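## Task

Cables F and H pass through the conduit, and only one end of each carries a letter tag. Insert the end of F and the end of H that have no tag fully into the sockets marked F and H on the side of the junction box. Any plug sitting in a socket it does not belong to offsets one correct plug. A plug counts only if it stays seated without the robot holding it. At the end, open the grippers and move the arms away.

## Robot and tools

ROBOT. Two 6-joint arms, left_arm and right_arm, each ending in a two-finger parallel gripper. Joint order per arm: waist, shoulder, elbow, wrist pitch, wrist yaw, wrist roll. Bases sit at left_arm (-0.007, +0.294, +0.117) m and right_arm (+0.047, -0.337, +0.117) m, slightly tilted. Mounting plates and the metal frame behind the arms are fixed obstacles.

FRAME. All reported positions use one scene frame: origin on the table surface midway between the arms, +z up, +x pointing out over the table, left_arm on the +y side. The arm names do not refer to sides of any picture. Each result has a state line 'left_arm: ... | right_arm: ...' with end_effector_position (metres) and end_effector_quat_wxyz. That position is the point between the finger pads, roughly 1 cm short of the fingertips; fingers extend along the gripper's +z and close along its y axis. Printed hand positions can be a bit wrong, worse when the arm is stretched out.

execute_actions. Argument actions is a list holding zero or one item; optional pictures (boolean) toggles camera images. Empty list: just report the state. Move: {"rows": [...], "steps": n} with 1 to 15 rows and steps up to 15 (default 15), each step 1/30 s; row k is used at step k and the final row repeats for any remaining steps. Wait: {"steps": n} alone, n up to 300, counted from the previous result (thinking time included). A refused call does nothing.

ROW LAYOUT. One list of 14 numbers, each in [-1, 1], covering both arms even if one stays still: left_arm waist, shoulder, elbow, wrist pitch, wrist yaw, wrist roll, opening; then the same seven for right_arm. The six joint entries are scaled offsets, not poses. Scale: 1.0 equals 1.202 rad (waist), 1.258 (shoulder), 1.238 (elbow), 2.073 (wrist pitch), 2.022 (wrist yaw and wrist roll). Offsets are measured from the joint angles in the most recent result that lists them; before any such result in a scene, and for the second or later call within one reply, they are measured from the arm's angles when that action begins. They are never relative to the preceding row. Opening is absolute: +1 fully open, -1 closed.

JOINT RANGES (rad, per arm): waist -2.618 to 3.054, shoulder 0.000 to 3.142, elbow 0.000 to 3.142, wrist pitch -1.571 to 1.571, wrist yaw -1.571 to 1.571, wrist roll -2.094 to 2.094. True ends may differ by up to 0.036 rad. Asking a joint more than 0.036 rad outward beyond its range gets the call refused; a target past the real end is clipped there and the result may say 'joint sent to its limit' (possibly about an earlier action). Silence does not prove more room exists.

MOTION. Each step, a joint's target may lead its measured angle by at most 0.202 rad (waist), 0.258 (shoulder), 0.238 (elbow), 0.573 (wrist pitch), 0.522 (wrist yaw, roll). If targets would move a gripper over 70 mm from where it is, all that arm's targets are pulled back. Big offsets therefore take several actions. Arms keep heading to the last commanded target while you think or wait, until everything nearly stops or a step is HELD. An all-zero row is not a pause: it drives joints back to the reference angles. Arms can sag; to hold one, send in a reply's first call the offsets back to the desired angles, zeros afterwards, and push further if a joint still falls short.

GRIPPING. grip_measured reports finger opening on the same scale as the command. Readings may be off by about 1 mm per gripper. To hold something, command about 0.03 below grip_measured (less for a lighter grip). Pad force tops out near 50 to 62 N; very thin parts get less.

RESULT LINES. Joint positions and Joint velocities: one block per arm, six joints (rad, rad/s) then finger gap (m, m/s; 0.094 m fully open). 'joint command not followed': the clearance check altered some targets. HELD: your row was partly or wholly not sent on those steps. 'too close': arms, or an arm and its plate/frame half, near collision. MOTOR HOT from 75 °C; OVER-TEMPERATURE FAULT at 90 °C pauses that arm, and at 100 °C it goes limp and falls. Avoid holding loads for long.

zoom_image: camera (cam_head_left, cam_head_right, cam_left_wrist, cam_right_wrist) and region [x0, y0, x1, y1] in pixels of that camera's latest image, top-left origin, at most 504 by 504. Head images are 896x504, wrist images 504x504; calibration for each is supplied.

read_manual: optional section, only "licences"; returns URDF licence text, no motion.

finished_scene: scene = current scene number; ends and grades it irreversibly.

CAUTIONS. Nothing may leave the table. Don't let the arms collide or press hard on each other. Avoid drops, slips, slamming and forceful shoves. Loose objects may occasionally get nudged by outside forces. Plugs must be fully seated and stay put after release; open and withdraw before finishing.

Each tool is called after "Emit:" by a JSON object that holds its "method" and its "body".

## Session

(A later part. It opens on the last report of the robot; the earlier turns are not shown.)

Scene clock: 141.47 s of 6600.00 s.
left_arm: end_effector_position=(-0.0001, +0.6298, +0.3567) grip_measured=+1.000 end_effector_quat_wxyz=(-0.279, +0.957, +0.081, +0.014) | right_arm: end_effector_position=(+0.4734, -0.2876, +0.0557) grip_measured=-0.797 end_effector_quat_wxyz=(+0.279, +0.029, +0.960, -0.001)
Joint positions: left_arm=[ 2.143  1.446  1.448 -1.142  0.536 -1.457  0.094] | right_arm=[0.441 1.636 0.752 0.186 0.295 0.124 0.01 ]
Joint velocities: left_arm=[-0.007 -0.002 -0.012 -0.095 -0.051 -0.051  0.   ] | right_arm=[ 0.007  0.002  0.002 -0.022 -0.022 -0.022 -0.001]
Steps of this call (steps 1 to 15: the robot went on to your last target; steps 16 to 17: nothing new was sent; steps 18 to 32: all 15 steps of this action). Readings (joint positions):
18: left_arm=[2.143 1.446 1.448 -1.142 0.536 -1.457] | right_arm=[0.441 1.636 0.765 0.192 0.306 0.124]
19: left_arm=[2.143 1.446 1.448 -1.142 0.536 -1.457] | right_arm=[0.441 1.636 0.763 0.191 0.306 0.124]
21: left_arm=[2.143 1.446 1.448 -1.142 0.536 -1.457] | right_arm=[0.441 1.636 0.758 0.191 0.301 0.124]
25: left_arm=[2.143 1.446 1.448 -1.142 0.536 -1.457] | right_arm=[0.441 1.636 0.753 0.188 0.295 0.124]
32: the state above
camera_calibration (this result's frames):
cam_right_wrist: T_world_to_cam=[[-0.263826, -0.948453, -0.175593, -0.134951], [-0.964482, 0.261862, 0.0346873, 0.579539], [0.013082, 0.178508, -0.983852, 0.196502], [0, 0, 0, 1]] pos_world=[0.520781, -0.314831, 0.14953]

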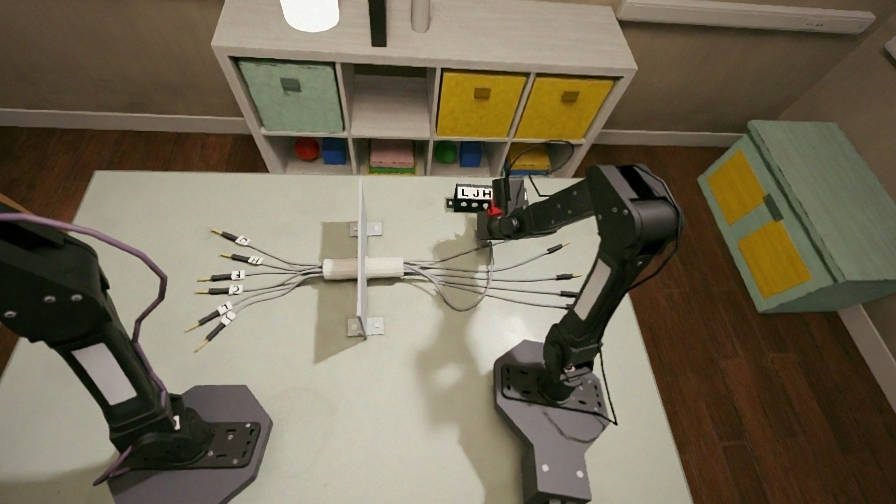

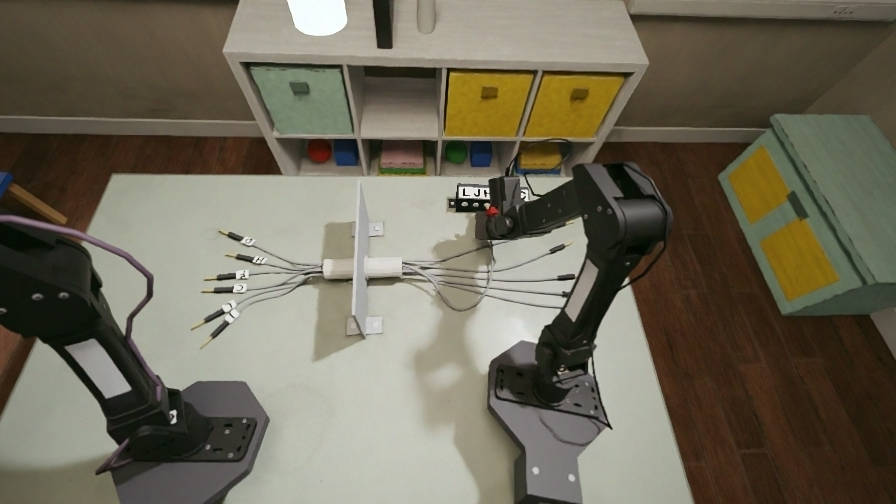

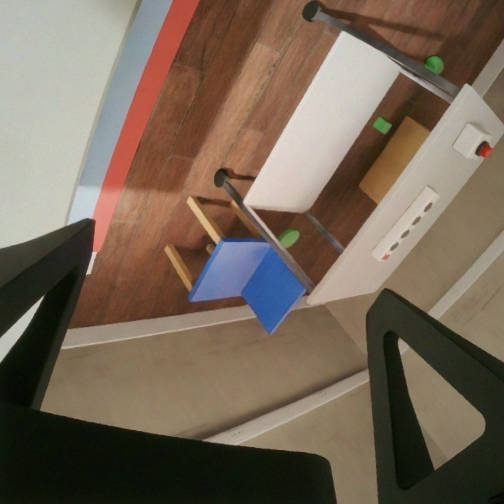

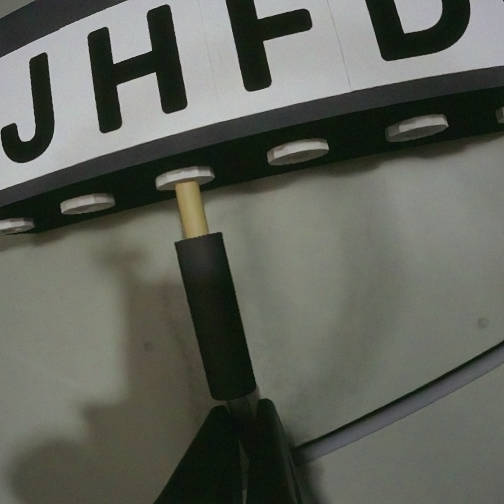

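Emit:
{"method": "execute_actions", "body": {"actions": [{"rows":[[0,0,0,0,0,0,1,0,0,0.03,0.02,0,0,-0.86],[0,0,0,0,0,0,1,0,0.008,0.045,0.025,0,0,-0.86],[0,0,0,0,0,0,1,0,0.016,0.06,0.03,0,0,-0.86],[0,0,0,0,0,0,1,0,0.024,0.075,0.035,0,0,-0.86],[0,0,0,0,0,0,1,0,0.032,0.09,0.04,0,0,-0.86],[0,0,0,0,0,0,1,0,0.04,0.105,0.05,0,0,-0.86],[0,0,0,0,0,0,1,0,0.048,0.12,0.06,0,0,-0.86],[0,0,0,0,0,0,1,0,0.056,0.135,0.07,0,0,-0.86]],"steps":15}]}}

Scene clock: 142.80 s of 6600.00 s.
left_arm: end_effector_position=(-0.0001, +0.6298, +0.3567) grip_measured=+1.000 end_effector_quat_wxyz=(-0.279, +0.957, +0.081, +0.014) | right_arm: end_effector_position=(+0.5434, -0.2804, +0.0931) grip_measured=-0.857 end_effector_quat_wxyz=(+0.371, +0.054, +0.927, +0.017)
Joint positions: left_arm=[ 2.143  1.446  1.448 -1.142  0.536 -1.457  0.094] | right_arm=[0.441 1.697 0.897 0.308 0.294 0.124 0.007]
Joint velocities: left_arm=[-0.022  0.007 -0.002 -0.022 -0.037  0.007  0.   ] | right_arm=[ 0.012  0.002  0.007  0.066  0.022 -0.022  0.   ]
Steps of this call (steps 1 to 15: the robot went on to your last target; steps 16 to 25: nothing new was sent; steps 26 to 40: all 15 steps of this action). Readings (joint positions):
26: left_arm=[2.143 1.446 1.448 -1.142 0.536 -1.457] | right_arm=[0.441 1.636 0.752 0.189 0.292 0.124]
27: left_arm=[2.143 1.446 1.448 -1.142 0.536 -1.457] | right_arm=[0.441 1.636 0.755 0.190 0.289 0.124]
29: left_arm=[2.143 1.446 1.448 -1.142 0.536 -1.457] | right_arm=[0.441 1.645 0.773 0.191 0.289 0.124]
33: left_arm=[2.143 1.446 1.448 -1.142 0.536 -1.457] | right_arm=[0.441 1.675 0.840 0.212 0.295 0.124]
40: the state above
camera_calibration (this result's frames):
cam_right_wrist: T_world_to_cam=[[-0.257786, -0.92863, -0.26682, -0.092349], [-0.942408, 0.302568, -0.142547, 0.659797], [0.213104, 0.214707, -0.953146, 0.129694], [0, 0, 0, 1]] pos_world=[0.570353, -0.313238, 0.193029]

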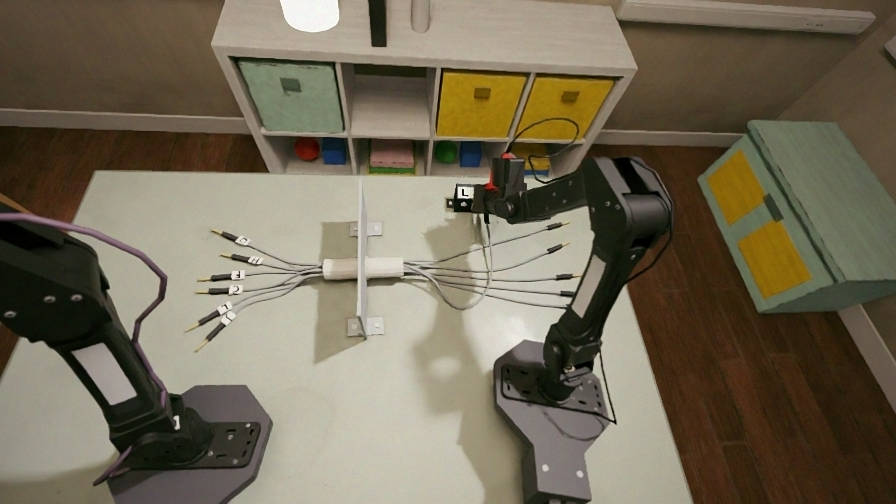

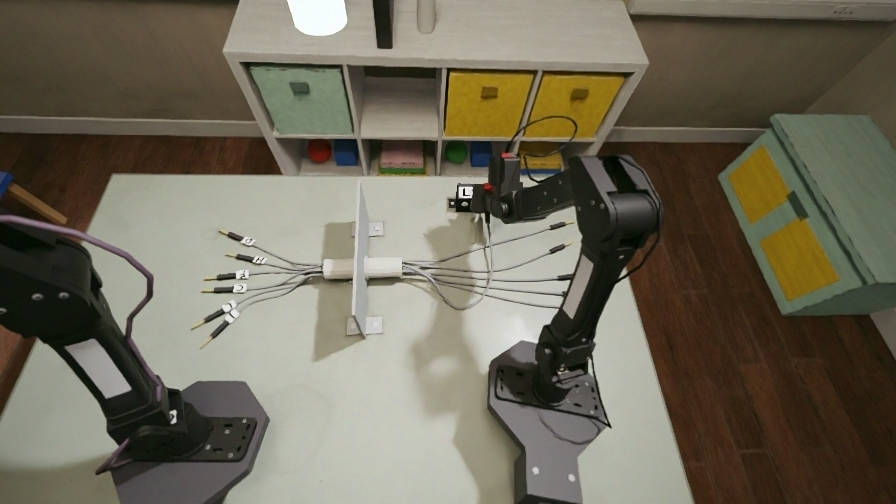

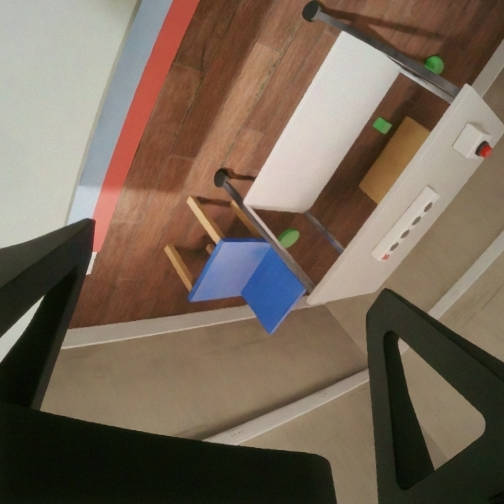

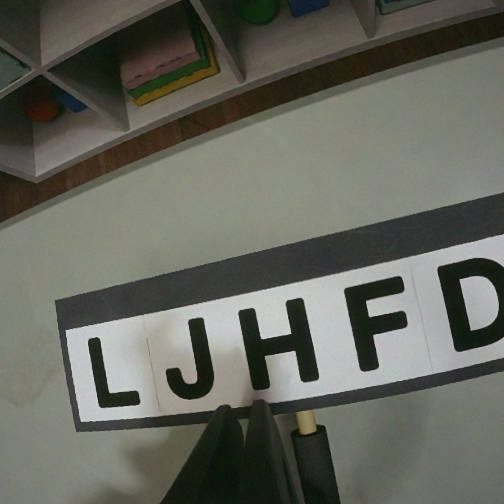

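Emit:
{"method": "execute_actions", "body": {"actions": [{"rows":[[0,0,0,0,0,0,1,0,0,0,0,0,0,-0.5],[0,0,0,0,0,0,1,0,-0.02,-0.03,0,0,0,-0.5],[0,0,0,0,0,0,1,0,-0.035,-0.055,-0.01,0,0,-0.5],[0,0,0,0,0,0,1,0,-0.05,-0.08,-0.02,0,0,-0.5],[0,0,0,0,0,0,1,0,-0.065,-0.1,-0.03,0,0,-0.5],[0,0,0,0,0,0,1,0,-0.075,-0.115,-0.04,0,0,-0.5],[0,0,0,0,0,0,1,0,-0.075,-0.125,-0.05,0,0,-0.5],[0,0,0,0,0,0,1,0,-0.075,-0.125,-0.06,0,0,-0.5]],"steps":15}], "pictures": false}}

Emit:
{"method": "execute_actions", "body": {"actions": [{"steps":10}]}}

Scene clock: 144.20 s of 6600.00 s.
left_arm: end_effector_position=(-0.0001, +0.6298, +0.3567) grip_measured=+1.000 end_effector_quat_wxyz=(-0.279, +0.957, +0.081, +0.014) | right_arm: end_effector_position=(+0.4753, -0.2875, +0.0573) grip_measured=-0.503 end_effector_quat_wxyz=(+0.284, +0.030, +0.958, +0.001)
Joint positions: left_arm=[ 2.143  1.446  1.448 -1.142  0.536 -1.457  0.094] | right_arm=[0.441 1.634 0.75  0.198 0.294 0.124 0.023]
Joint velocities: left_arm=[-0.002 -0.007 -0.017  0.022 -0.051  0.037  0.   ] | right_arm=[ 0.002 -0.032 -0.012 -0.066 -0.007 -0.051 -0.001]
Steps of this call (steps 1 to 15: the robot went on to your last target; steps 16 to 27: nothing new was sent; steps 28 to 42: all 15 steps of this action). Readings (joint positions):
28: left_arm=[2.143 1.446 1.448 -1.142 0.536 -1.457] | right_arm=[0.441 1.697 0.897 0.314 0.294 0.124]
29: left_arm=[2.143 1.446 1.448 -1.142 0.536 -1.457] | right_arm=[0.441 1.697 0.895 0.314 0.294 0.124]
31: left_arm=[2.143 1.446 1.448 -1.142 0.536 -1.457] | right_arm=[0.441 1.687 0.870 0.315 0.294 0.124]
35: left_arm=[2.143 1.446 1.448 -1.142 0.536 -1.457] | right_arm=[0.441 1.638 0.774 0.264 0.294 0.124]
42: the state above

Scene clock: 144.53 s of 6600.00 s.
left_arm: end_effector_position=(-0.0001, +0.6298, +0.3567) grip_measured=+1.000 end_effector_quat_wxyz=(-0.279, +0.957, +0.081, +0.014) | right_arm: end_effector_position=(+0.4745, -0.2875, +0.0568) grip_measured=-0.503 end_effector_quat_wxyz=(+0.282, +0.030, +0.959, +0.000)
Joint positions: left_arm=[ 2.143  1.446  1.448 -1.142  0.536 -1.457  0.094] | right_arm=[0.441 1.634 0.75  0.194 0.294 0.124 0.023]
Joint velocities: left_arm=[ 0.002  0.007 -0.012  0.022  0.037 -0.081  0.   ] | right_arm=[-0.012 -0.012  0.007  0.037 -0.007  0.007  0.001]
Steps of this call (steps 1 to 10: the robot went on to your last target). Readings (joint positions):
1: left_arm=[2.143 1.446 1.448 -1.142 0.536 -1.457] | right_arm=[0.441 1.634 0.750 0.198 0.294 0.124]
2: left_arm=[2.143 1.446 1.448 -1.142 0.536 -1.457] | right_arm=[0.441 1.634 0.750 0.197 0.294 0.124]
4: left_arm=[2.143 1.446 1.448 -1.142 0.536 -1.457] | right_arm=[0.441 1.634 0.750 0.196 0.294 0.124]
8: left_arm=[2.143 1.446 1.448 -1.142 0.536 -1.457] | right_arm=[0.441 1.634 0.750 0.194 0.294 0.124]
10: the state above
camera_calibration (this result's frames):
cam_right_wrist: T_world_to_cam=[[-0.263762, -0.947748, -0.179453, -0.134011], [-0.964362, 0.26312, 0.0278081, 0.58123], [0.0208627, 0.180393, -0.983373, 0.194431], [0, 0, 0, 1]] pos_world=[0.521113, -0.315016, 0.150987]

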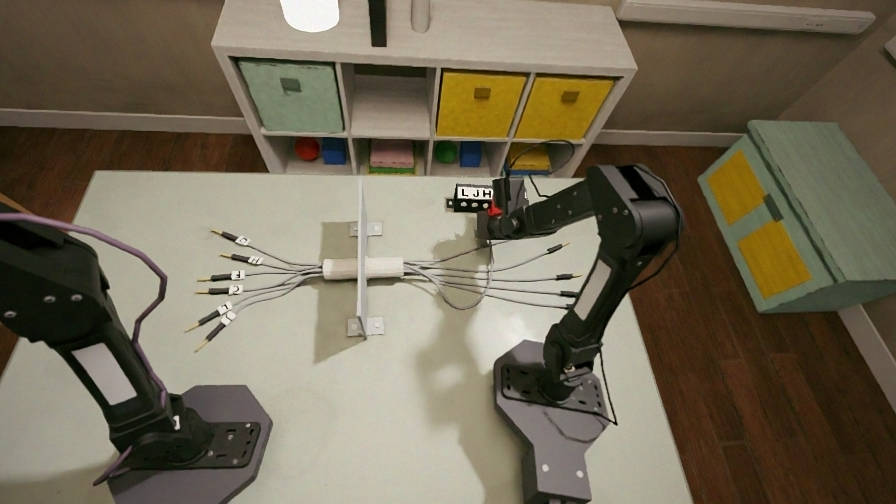

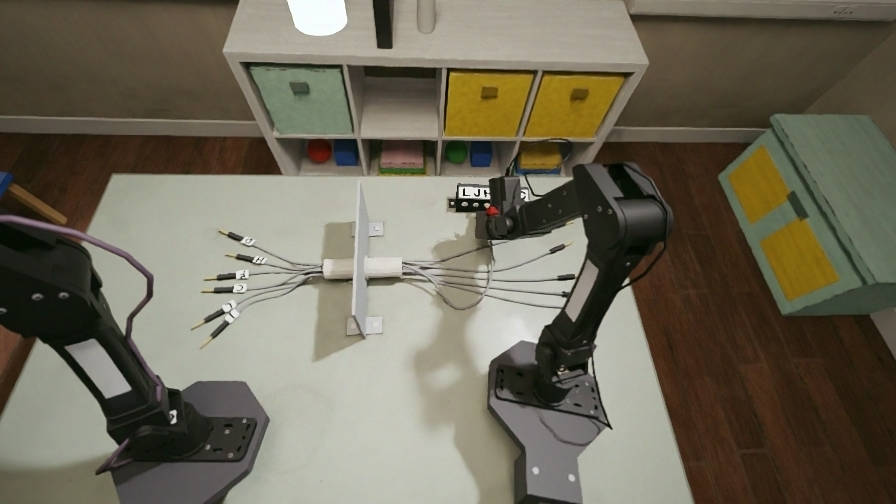

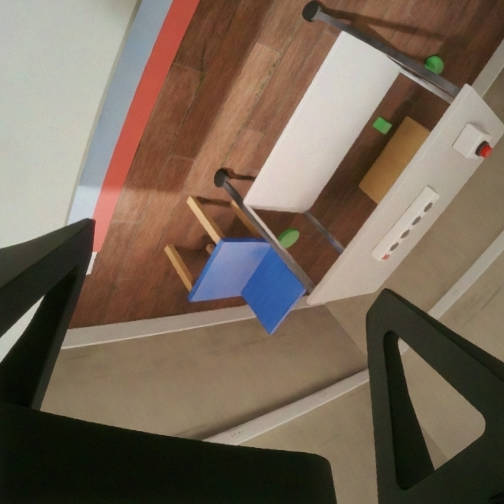

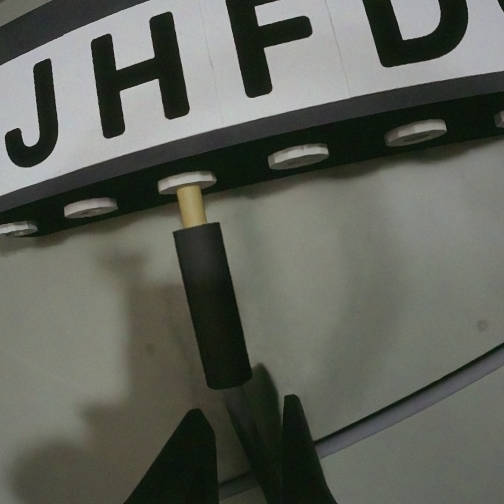

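Emit:
{"method": "execute_actions", "body": {"actions": [{"rows":[[0,0,0,0,0,0,1,0.01,0.015,0,0.01,0,0,-0.6],[0,0,0,0,0,0,1,0.019,0.028,0,0.01,0,0,-0.7],[0,0,0,0,0,0,1,0.019,0.038,0,0.01,0,0,-0.8],[0,0,0,0,0,0,1,0.019,0.038,0,0.01,0,0,-0.85]],"steps":15}]}}

Scene clock: 146.23 s of 6600.00 s.
left_arm: end_effector_position=(-0.0001, +0.6298, +0.3567) grip_measured=+1.000 end_effector_quat_wxyz=(-0.279, +0.957, +0.081, +0.014) | right_arm: end_effector_position=(+0.4690, -0.2834, +0.0434) grip_measured=-0.847 end_effector_quat_wxyz=(+0.268, +0.024, +0.963, -0.001)
Joint positions: left_arm=[ 2.143  1.446  1.448 -1.142  0.536 -1.457  0.094] | right_arm=[0.446 1.676 0.75  0.204 0.294 0.124 0.007]
Joint velocities: left_arm=[-0.007 -0.002 -0.012 -0.081 -0.051 -0.007  0.   ] | right_arm=[ 0.002  0.017 -0.032 -0.022  0.007 -0.022 -0.   ]
Steps of this call (steps 1 to 15: the robot went on to your last target; steps 16 to 36: nothing new was sent; steps 37 to 51: all 15 steps of this action). Readings (joint positions):
37: left_arm=[2.143 1.446 1.448 -1.142 0.536 -1.457] | right_arm=[0.441 1.634 0.750 0.194 0.294 0.124]
38: left_arm=[2.143 1.446 1.448 -1.142 0.536 -1.457] | right_arm=[0.441 1.637 0.750 0.196 0.294 0.124]
40: left_arm=[2.143 1.446 1.448 -1.142 0.536 -1.457] | right_arm=[0.444 1.650 0.750 0.204 0.294 0.124]
44: left_arm=[2.143 1.446 1.448 -1.142 0.536 -1.457] | right_arm=[0.446 1.675 0.750 0.204 0.294 0.124]
51: the state above
camera_calibration (this result's frames):
cam_right_wrist: T_world_to_cam=[[-0.257887, -0.951574, -0.167333, -0.138371], [-0.966119, 0.252115, 0.0552449, 0.571665], [-0.0103825, 0.175911, -0.984351, 0.19404], [0, 0, 0, 1]] pos_world=[0.518627, -0.309929, 0.136268]

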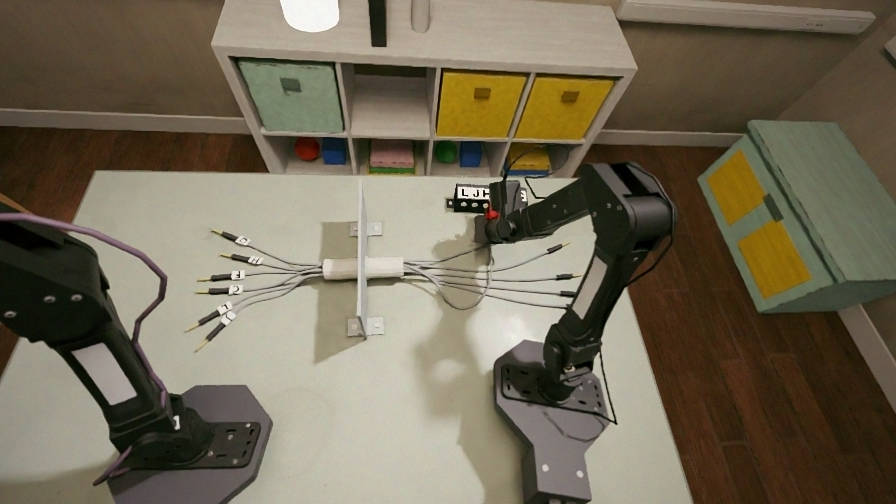

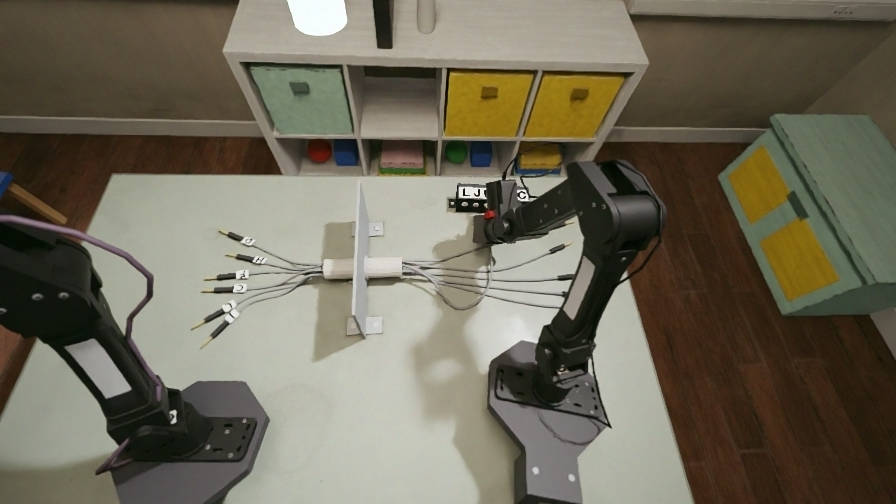

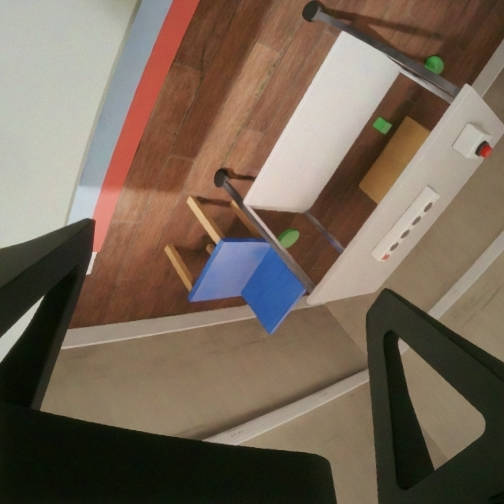

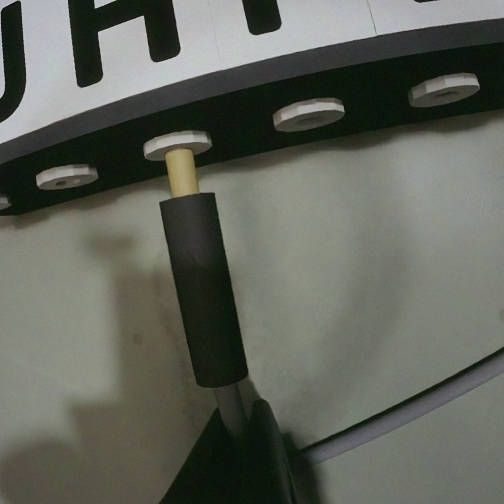

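Emit:
{"method": "execute_actions", "body": {"actions": [{"rows":[[0,0,0,0,0,0,1,0.02,0,0.03,0.012,0,0,-0.85],[0,0,0,0,0,0,1,0.02,0.006,0.04,0.012,0,0,-0.85],[0,0,0,0,0,0,1,0.02,0.012,0.05,0.012,0,0,-0.85],[0,0,0,0,0,0,1,0.02,0.018,0.06,0.012,0,0,-0.85],[0,0,0,0,0,0,1,0.02,0.024,0.07,0.012,0,0,-0.85],[0,0,0,0,0,0,1,0.02,0.03,0.08,0.012,0,0,-0.85]],"steps":15}]}}

Scene clock: 147.67 s of 6600.00 s.
left_arm: end_effector_position=(-0.0001, +0.6298, +0.3567) grip_measured=+1.000 end_effector_quat_wxyz=(-0.279, +0.957, +0.081, +0.014) | right_arm: end_effector_position=(+0.4818, -0.2824, +0.0437) grip_measured=-0.847 end_effector_quat_wxyz=(+0.270, +0.025, +0.962, -0.005)
Joint positions: left_arm=[ 2.143  1.446  1.448 -1.142  0.536 -1.457  0.094] | right_arm=[0.446 1.707 0.805 0.184 0.304 0.124 0.007]
Joint velocities: left_arm=[-0.002  0.002  0.002  0.037  0.051  0.095  0.   ] | right_arm=[ 0.002  0.002 -0.002 -0.022  0.022  0.051 -0.   ]
Steps of this call (steps 1 to 15: the robot went on to your last target; steps 16 to 28: nothing new was sent; steps 29 to 43: all 15 steps of this action). Readings (joint positions):
29: left_arm=[2.143 1.446 1.448 -1.142 0.536 -1.457] | right_arm=[0.446 1.676 0.750 0.205 0.294 0.124]
30: left_arm=[2.143 1.446 1.448 -1.142 0.536 -1.457] | right_arm=[0.446 1.676 0.752 0.205 0.294 0.124]
32: left_arm=[2.143 1.446 1.448 -1.142 0.536 -1.457] | right_arm=[0.446 1.680 0.766 0.205 0.294 0.124]
36: left_arm=[2.143 1.446 1.448 -1.142 0.536 -1.457] | right_arm=[0.446 1.702 0.800 0.187 0.301 0.124]
43: the state above
camera_calibration (this result's frames):
cam_right_wrist: T_world_to_cam=[[-0.262536, -0.951371, -0.161147, -0.132011], [-0.964905, 0.257837, 0.049787, 0.585068], [-0.00581614, 0.168562, -0.985674, 0.190116], [0, 0, 0, 1]] pos_world=[0.530983, -0.30849, 0.13699]

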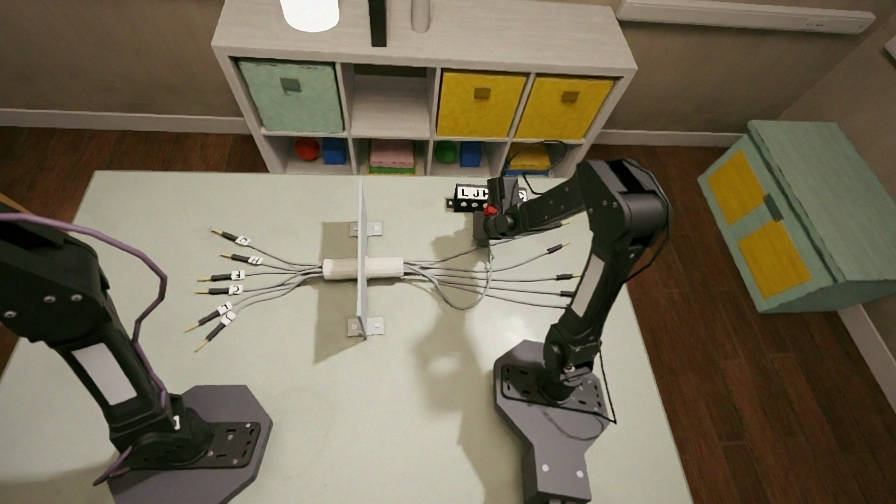

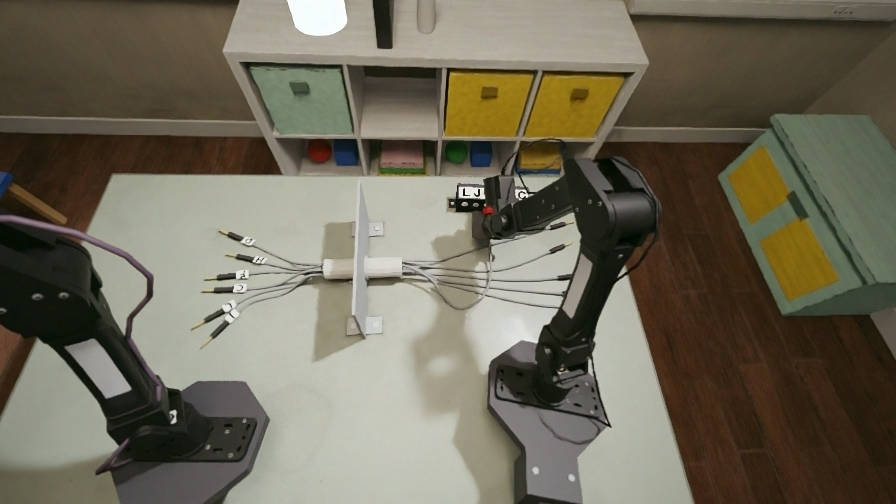

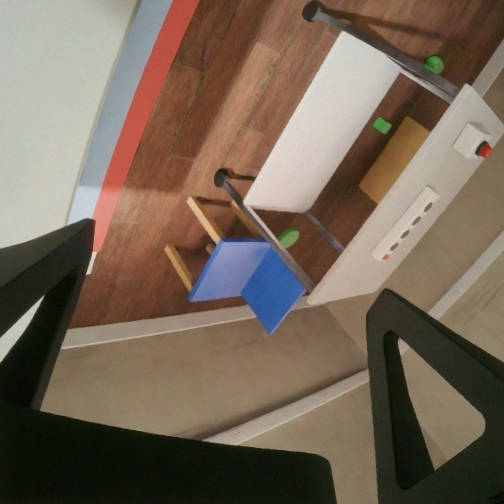

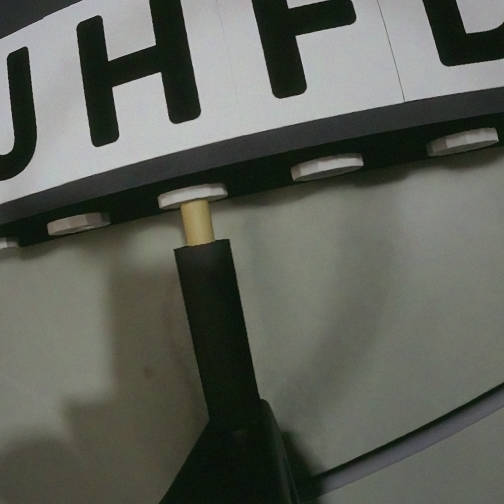

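In contact. Push on.

Emit:
{"method": "execute_actions", "body": {"actions": [{"rows":[[0,0,0,0,0,0,1,0,0.005,0.03,0.02,0,0,-0.85],[0,0,0,0,0,0,1,0,0.01,0.04,0.03,0,0,-0.85],[0,0,0,0,0,0,1,0,0.015,0.05,0.04,0,0,-0.85],[0,0,0,0,0,0,1,0,0.02,0.06,0.05,0,0,-0.85],[0,0,0,0,0,0,1,0,0.025,0.07,0.06,0,0,-0.85],[0,0,0,0,0,0,1,0,0.03,0.08,0.07,0,0,-0.85]],"steps":15}]}}

Scene clock: 148.93 s of 6600.00 s.
left_arm: end_effector_position=(-0.0001, +0.6298, +0.3567) grip_measured=+1.000 end_effector_quat_wxyz=(-0.279, +0.957, +0.081, +0.014) | right_arm: end_effector_position=(+0.4847, -0.2824, +0.0349) grip_measured=-0.847 end_effector_quat_wxyz=(+0.262, +0.025, +0.965, -0.013)
Joint positions: left_arm=[ 2.143  1.446  1.448 -1.142  0.536 -1.457  0.094] | right_arm=[0.446 1.749 0.834 0.177 0.318 0.124 0.007]
Joint velocities: left_arm=[ 0.007  0.007  0.012 -0.051 -0.007  0.022  0.   ] | right_arm=[-0.002  0.002 -0.007  0.022  0.037  0.007  0.   ]
Steps of this call (steps 1 to 15: the robot went on to your last target; steps 16 to 23: nothing new was sent; steps 24 to 38: all 15 steps of this action). Readings (joint positions):
24: left_arm=[2.143 1.446 1.448 -1.142 0.536 -1.457] | right_arm=[0.446 1.707 0.805 0.183 0.304 0.124]
25: left_arm=[2.143 1.446 1.448 -1.142 0.536 -1.457] | right_arm=[0.446 1.707 0.805 0.183 0.305 0.124]
27: left_arm=[2.143 1.446 1.448 -1.142 0.536 -1.457] | right_arm=[0.446 1.713 0.811 0.182 0.307 0.124]
31: left_arm=[2.143 1.446 1.448 -1.142 0.536 -1.457] | right_arm=[0.446 1.744 0.830 0.177 0.315 0.124]
38: the state above
camera_calibration (this result's frames):
cam_right_wrist: T_world_to_cam=[[-0.268154, -0.952962, -0.141269, -0.131093], [-0.963102, 0.261681, 0.0629132, 0.588019], [-0.0229865, 0.152927, -0.98797, 0.185401], [0, 0, 0, 1]] pos_world=[0.535431, -0.307153, 0.127657]

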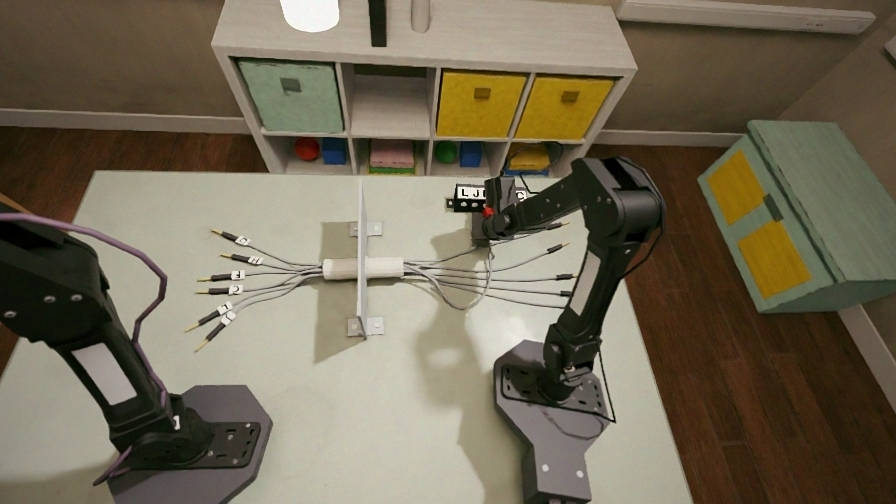

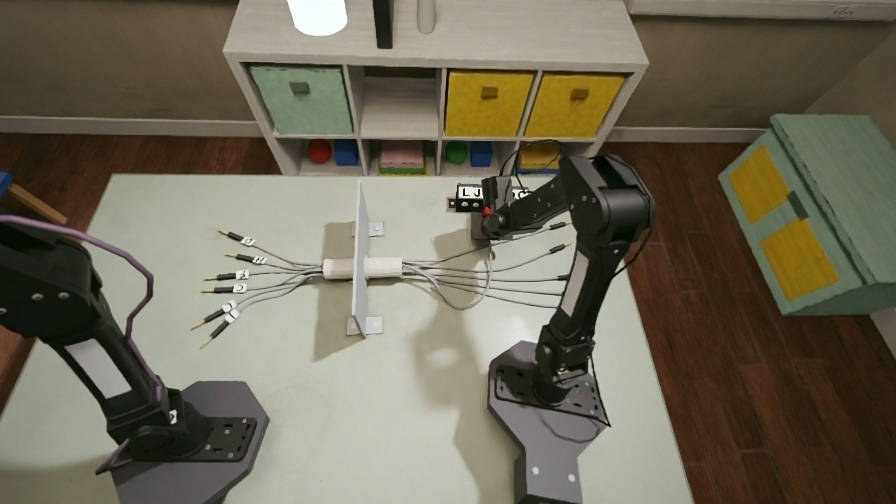

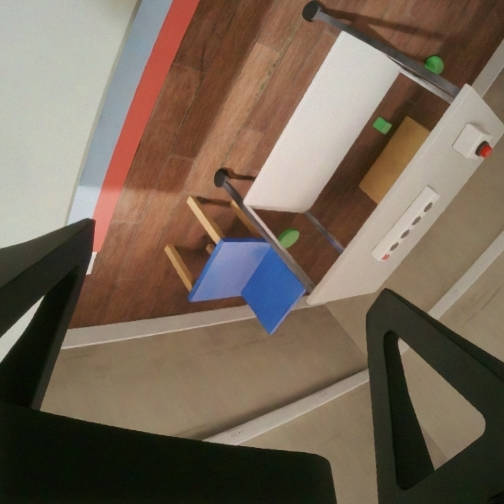

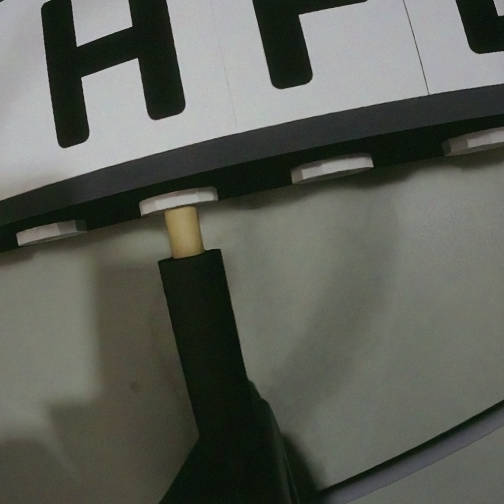

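Emit:
{"method": "execute_actions", "body": {"actions": [{"rows":[[0,0,0,0,0,0,1,0,0,0.04,0.04,0,0,-0.85],[0,0,0,0,0,0,1,0,0,0.055,0.06,0,0,-0.85],[0,0,0,0,0,0,1,0,0,0.07,0.08,0,0,-0.85],[0,0,0,0,0,0,1,0,0,0.085,0.1,0,0,-0.85],[0,0,0,0,0,0,1,0,0,0.1,0.12,0,0,-0.85]],"steps":15}]}}

Scene clock: 150.20 s of 6600.00 s.
left_arm: end_effector_position=(-0.0001, +0.6298, +0.3567) grip_measured=+1.000 end_effector_quat_wxyz=(-0.279, +0.957, +0.081, +0.014) | right_arm: end_effector_position=(+0.4906, -0.2829, +0.0354) grip_measured=-0.847 end_effector_quat_wxyz=(+0.265, +0.027, +0.964, -0.017)
Joint positions: left_arm=[ 2.143  1.446  1.448 -1.142  0.536 -1.457  0.094] | right_arm=[0.446 1.762 0.855 0.174 0.327 0.124 0.007]
Joint velocities: left_arm=[ 0.012 -0.012  0.002 -0.007 -0.022 -0.037  0.   ] | right_arm=[ 0.012 -0.007  0.017 -0.081  0.007  0.007 -0.   ]
Steps of this call (steps 1 to 15: the robot went on to your last target; steps 16 to 23: nothing new was sent; steps 24 to 38: all 15 steps of this action). Readings (joint positions):
24: left_arm=[2.143 1.446 1.448 -1.142 0.536 -1.457] | right_arm=[0.446 1.749 0.834 0.174 0.319 0.124]
25: left_arm=[2.143 1.446 1.448 -1.142 0.536 -1.457] | right_arm=[0.446 1.749 0.835 0.174 0.319 0.124]
27: left_arm=[2.143 1.446 1.448 -1.142 0.536 -1.457] | right_arm=[0.446 1.751 0.841 0.172 0.319 0.124]
31: left_arm=[2.143 1.446 1.448 -1.142 0.536 -1.457] | right_arm=[0.446 1.762 0.855 0.174 0.327 0.124]
38: the state above
camera_calibration (this result's frames):
cam_right_wrist: T_world_to_cam=[[-0.272927, -0.952334, -0.136276, -0.127579], [-0.961903, 0.267797, 0.0550199, 0.595236], [-0.0159029, 0.146101, -0.989142, 0.180786], [0, 0, 0, 1]] pos_world=[0.540614, -0.307313, 0.128687]

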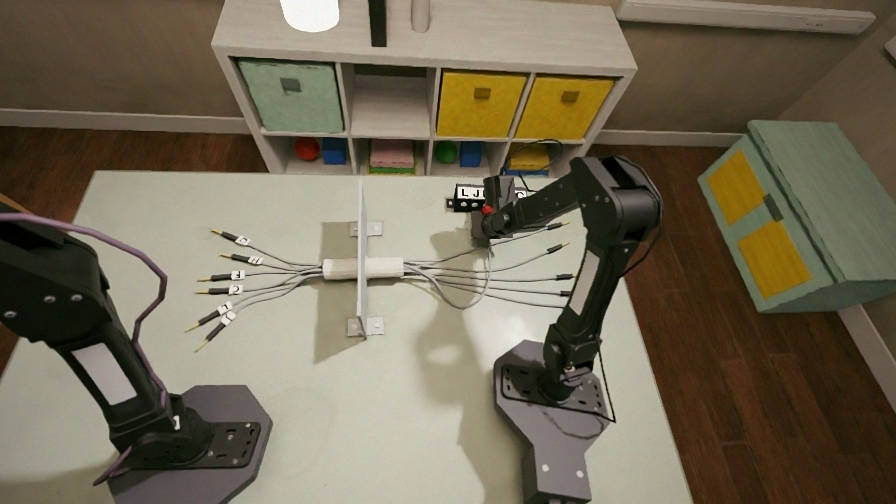

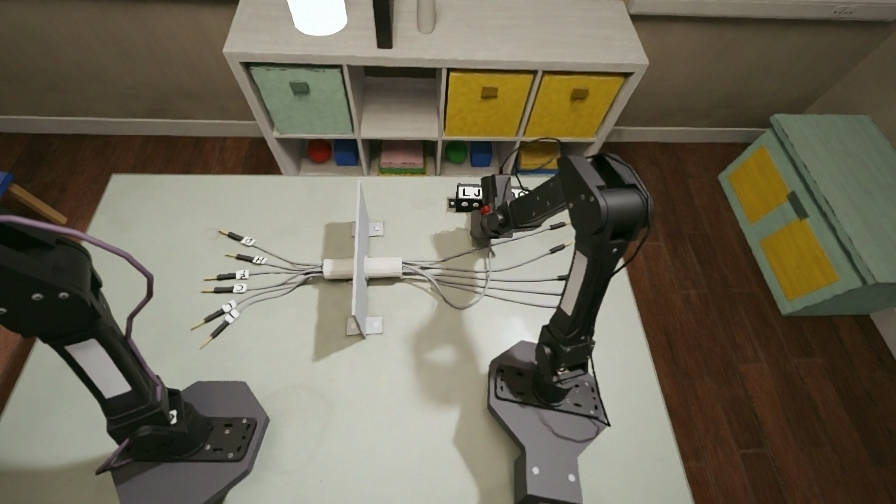

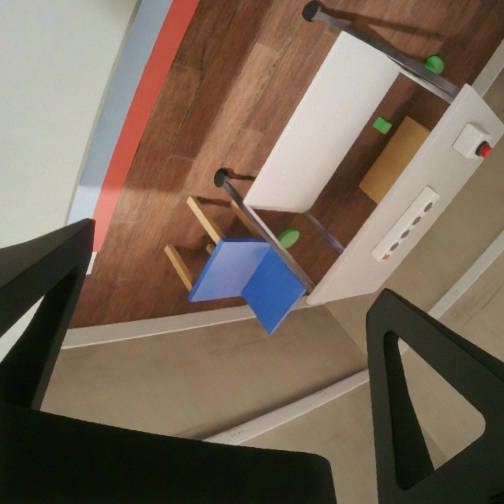

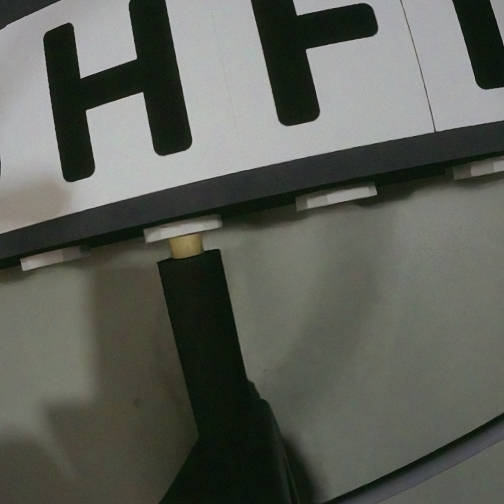

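Progress. Again.

Emit:
{"method": "execute_actions", "body": {"actions": [{"rows":[[0,0,0,0,0,0,1,0,0,0.05,0.05,0,0,-0.85],[0,0,0,0,0,0,1,0,0,0.07,0.08,0,0,-0.85],[0,0,0,0,0,0,1,0,0,0.085,0.1,0,0,-0.85],[0,0,0,0,0,0,1,0,0,0.1,0.12,0,0,-0.85],[0,0,0,0,0,0,1,0,0,0.11,0.13,0,0,-0.85]],"steps":15}]}}

Scene clock: 151.20 s of 6600.00 s.
left_arm: end_effector_position=(-0.0001, +0.6298, +0.3567) grip_measured=+1.000 end_effector_quat_wxyz=(-0.279, +0.957, +0.081, +0.014) | right_arm: end_effector_position=(+0.4907, -0.2835, +0.0337) grip_measured=-0.847 end_effector_quat_wxyz=(+0.258, +0.025, +0.966, -0.022)
Joint positions: left_arm=[ 2.143  1.446  1.448 -1.142  0.536 -1.457  0.094] | right_arm=[0.446 1.77  0.87  0.151 0.333 0.124 0.007]
Joint velocities: left_arm=[-0.012  0.007  0.007 -0.022 -0.007 -0.051  0.   ] | right_arm=[ 0.007 -0.002 -0.007 -0.022  0.081 -0.095 -0.   ]
Steps of this call (steps 1 to 15: the robot went on to your last target; steps 16 to 30: all 15 steps of this action). Readings (joint positions):
16: left_arm=[2.143 1.446 1.448 -1.142 0.536 -1.457] | right_arm=[0.446 1.762 0.855 0.169 0.328 0.124]
17: left_arm=[2.143 1.446 1.448 -1.142 0.536 -1.457] | right_arm=[0.446 1.762 0.858 0.168 0.328 0.124]
19: left_arm=[2.143 1.446 1.448 -1.142 0.536 -1.457] | right_arm=[0.446 1.766 0.863 0.162 0.331 0.124]
23: left_arm=[2.143 1.446 1.448 -1.142 0.536 -1.457] | right_arm=[0.446 1.770 0.868 0.156 0.333 0.124]
30: the state above
camera_calibration (this result's frames):
cam_right_wrist: T_world_to_cam=[[-0.274588, -0.953467, -0.124509, -0.128286], [-0.961085, 0.268062, 0.0667737, 0.59488], [-0.0302903, 0.137999, -0.989969, 0.183964], [0, 0, 0, 1]] pos_world=[0.542077, -0.307168, 0.126424]

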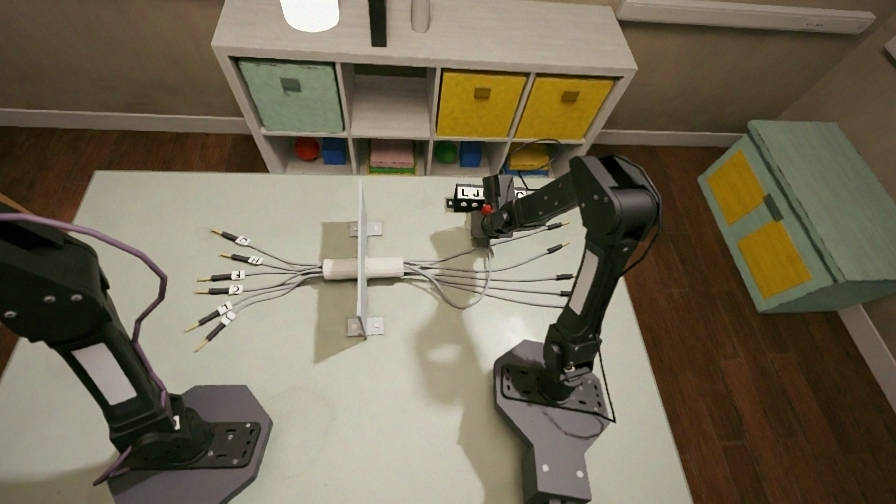

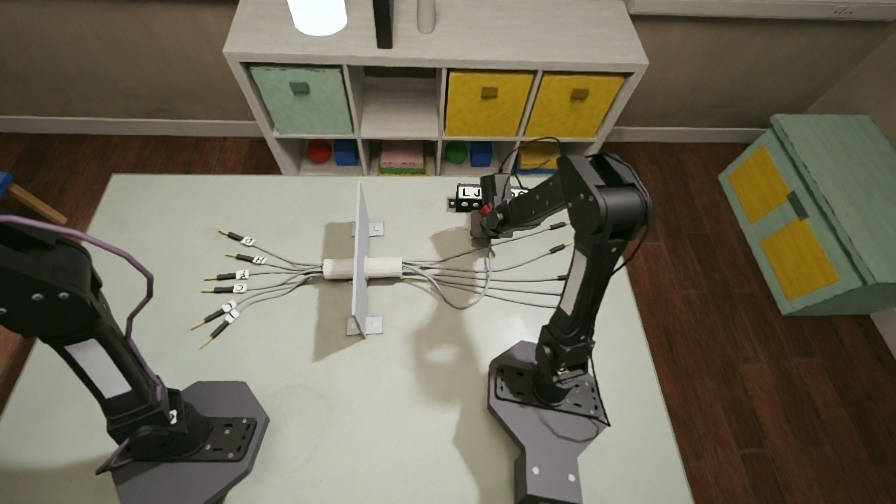

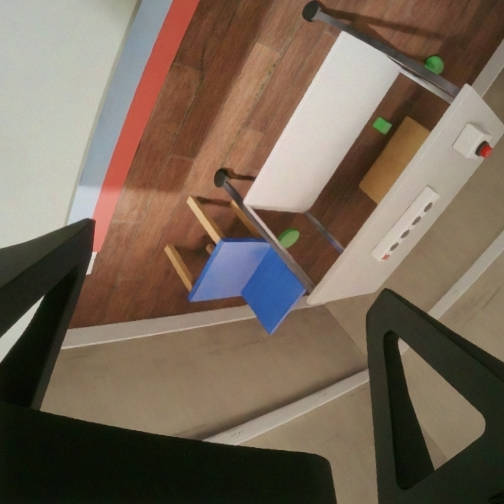

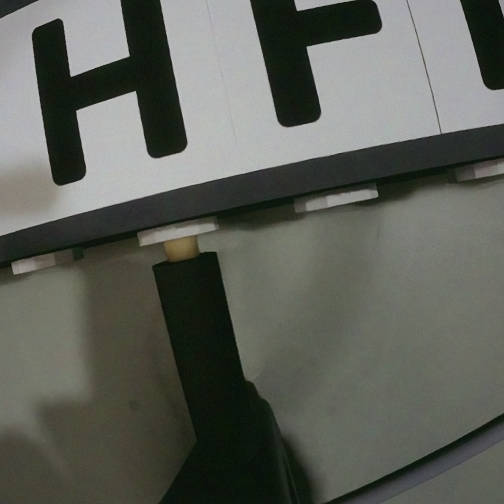

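Emit:
{"method": "execute_actions", "body": {"actions": [{"rows":[[0,0,0,0,0,0,1,0.01,0,0.05,0.1,-0.02,0,-0.85],[0,0,0,0,0,0,1,0.01,-0.01,0.06,0.15,-0.03,0,-0.85],[0,0,0,0,0,0,1,0.01,-0.01,0.07,0.2,-0.04,0,-0.85],[0,0,0,0,0,0,1,0.01,-0.01,0.08,0.25,-0.04,0,-0.85]],"steps":15}]}}

Scene clock: 152.77 s of 6600.00 s.
left_arm: end_effector_position=(-0.0001, +0.6298, +0.3567) grip_measured=+1.000 end_effector_quat_wxyz=(-0.279, +0.957, +0.081, +0.014) | right_arm: end_effector_position=(+0.4913, -0.2829, +0.0340) grip_measured=-0.847 end_effector_quat_wxyz=(+0.259, +0.026, +0.965, -0.020)
Joint positions: left_arm=[ 2.143  1.446  1.448 -1.142  0.536 -1.457  0.094] | right_arm=[0.446 1.77  0.871 0.153 0.33  0.125 0.007]
Joint velocities: left_arm=[ 0.007  0.002 -0.012  0.037 -0.007 -0.081  0.   ] | right_arm=[-0.012  0.007  0.002 -0.051 -0.007 -0.051 -0.001]
Steps of this call (steps 1 to 15: the robot went on to your last target; steps 16 to 32: nothing new was sent; steps 33 to 47: all 15 steps of this action). Readings (joint positions):
33: left_arm=[2.143 1.446 1.448 -1.142 0.536 -1.457] | right_arm=[0.446 1.770 0.871 0.150 0.331 0.124]
34: left_arm=[2.143 1.446 1.448 -1.142 0.536 -1.457] | right_arm=[0.446 1.770 0.871 0.151 0.330 0.124]
36: left_arm=[2.143 1.446 1.448 -1.142 0.536 -1.457] | right_arm=[0.446 1.770 0.871 0.153 0.330 0.124]
40: left_arm=[2.143 1.446 1.448 -1.142 0.536 -1.457] | right_arm=[0.446 1.770 0.871 0.153 0.330 0.125]
47: the state above
camera_calibration (this result's frames):
cam_right_wrist: T_world_to_cam=[[-0.274279, -0.953017, -0.128571, -0.127393], [-0.961233, 0.26776, 0.065847, 0.595299], [-0.0283272, 0.141647, -0.989512, 0.184278], [0, 0, 0, 1]] pos_world=[0.5425, -0.306907, 0.126768]

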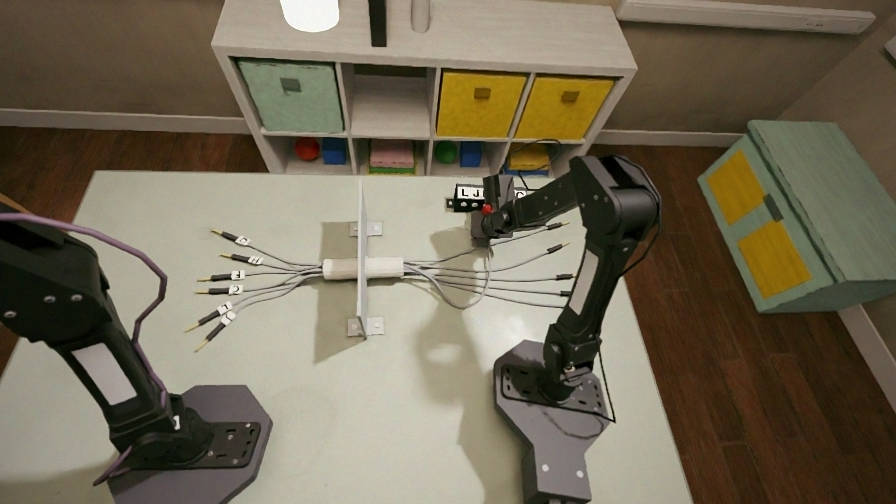

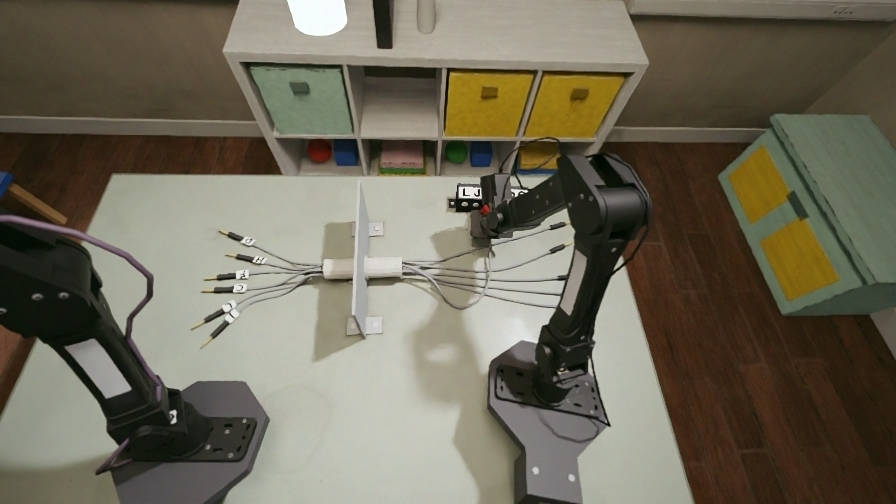

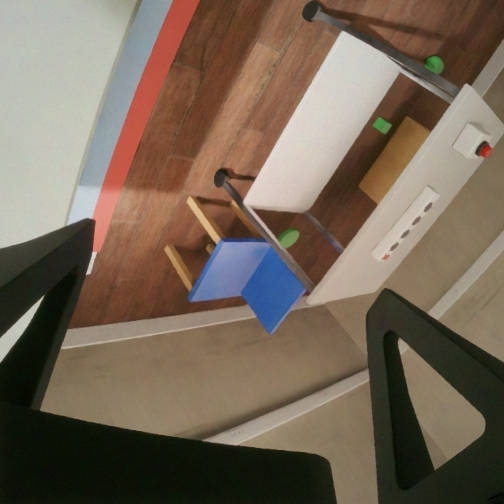

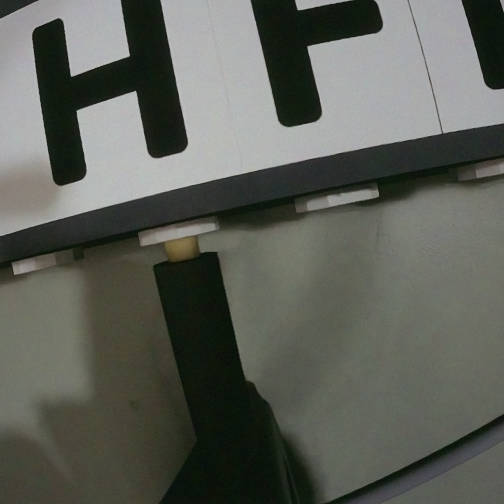

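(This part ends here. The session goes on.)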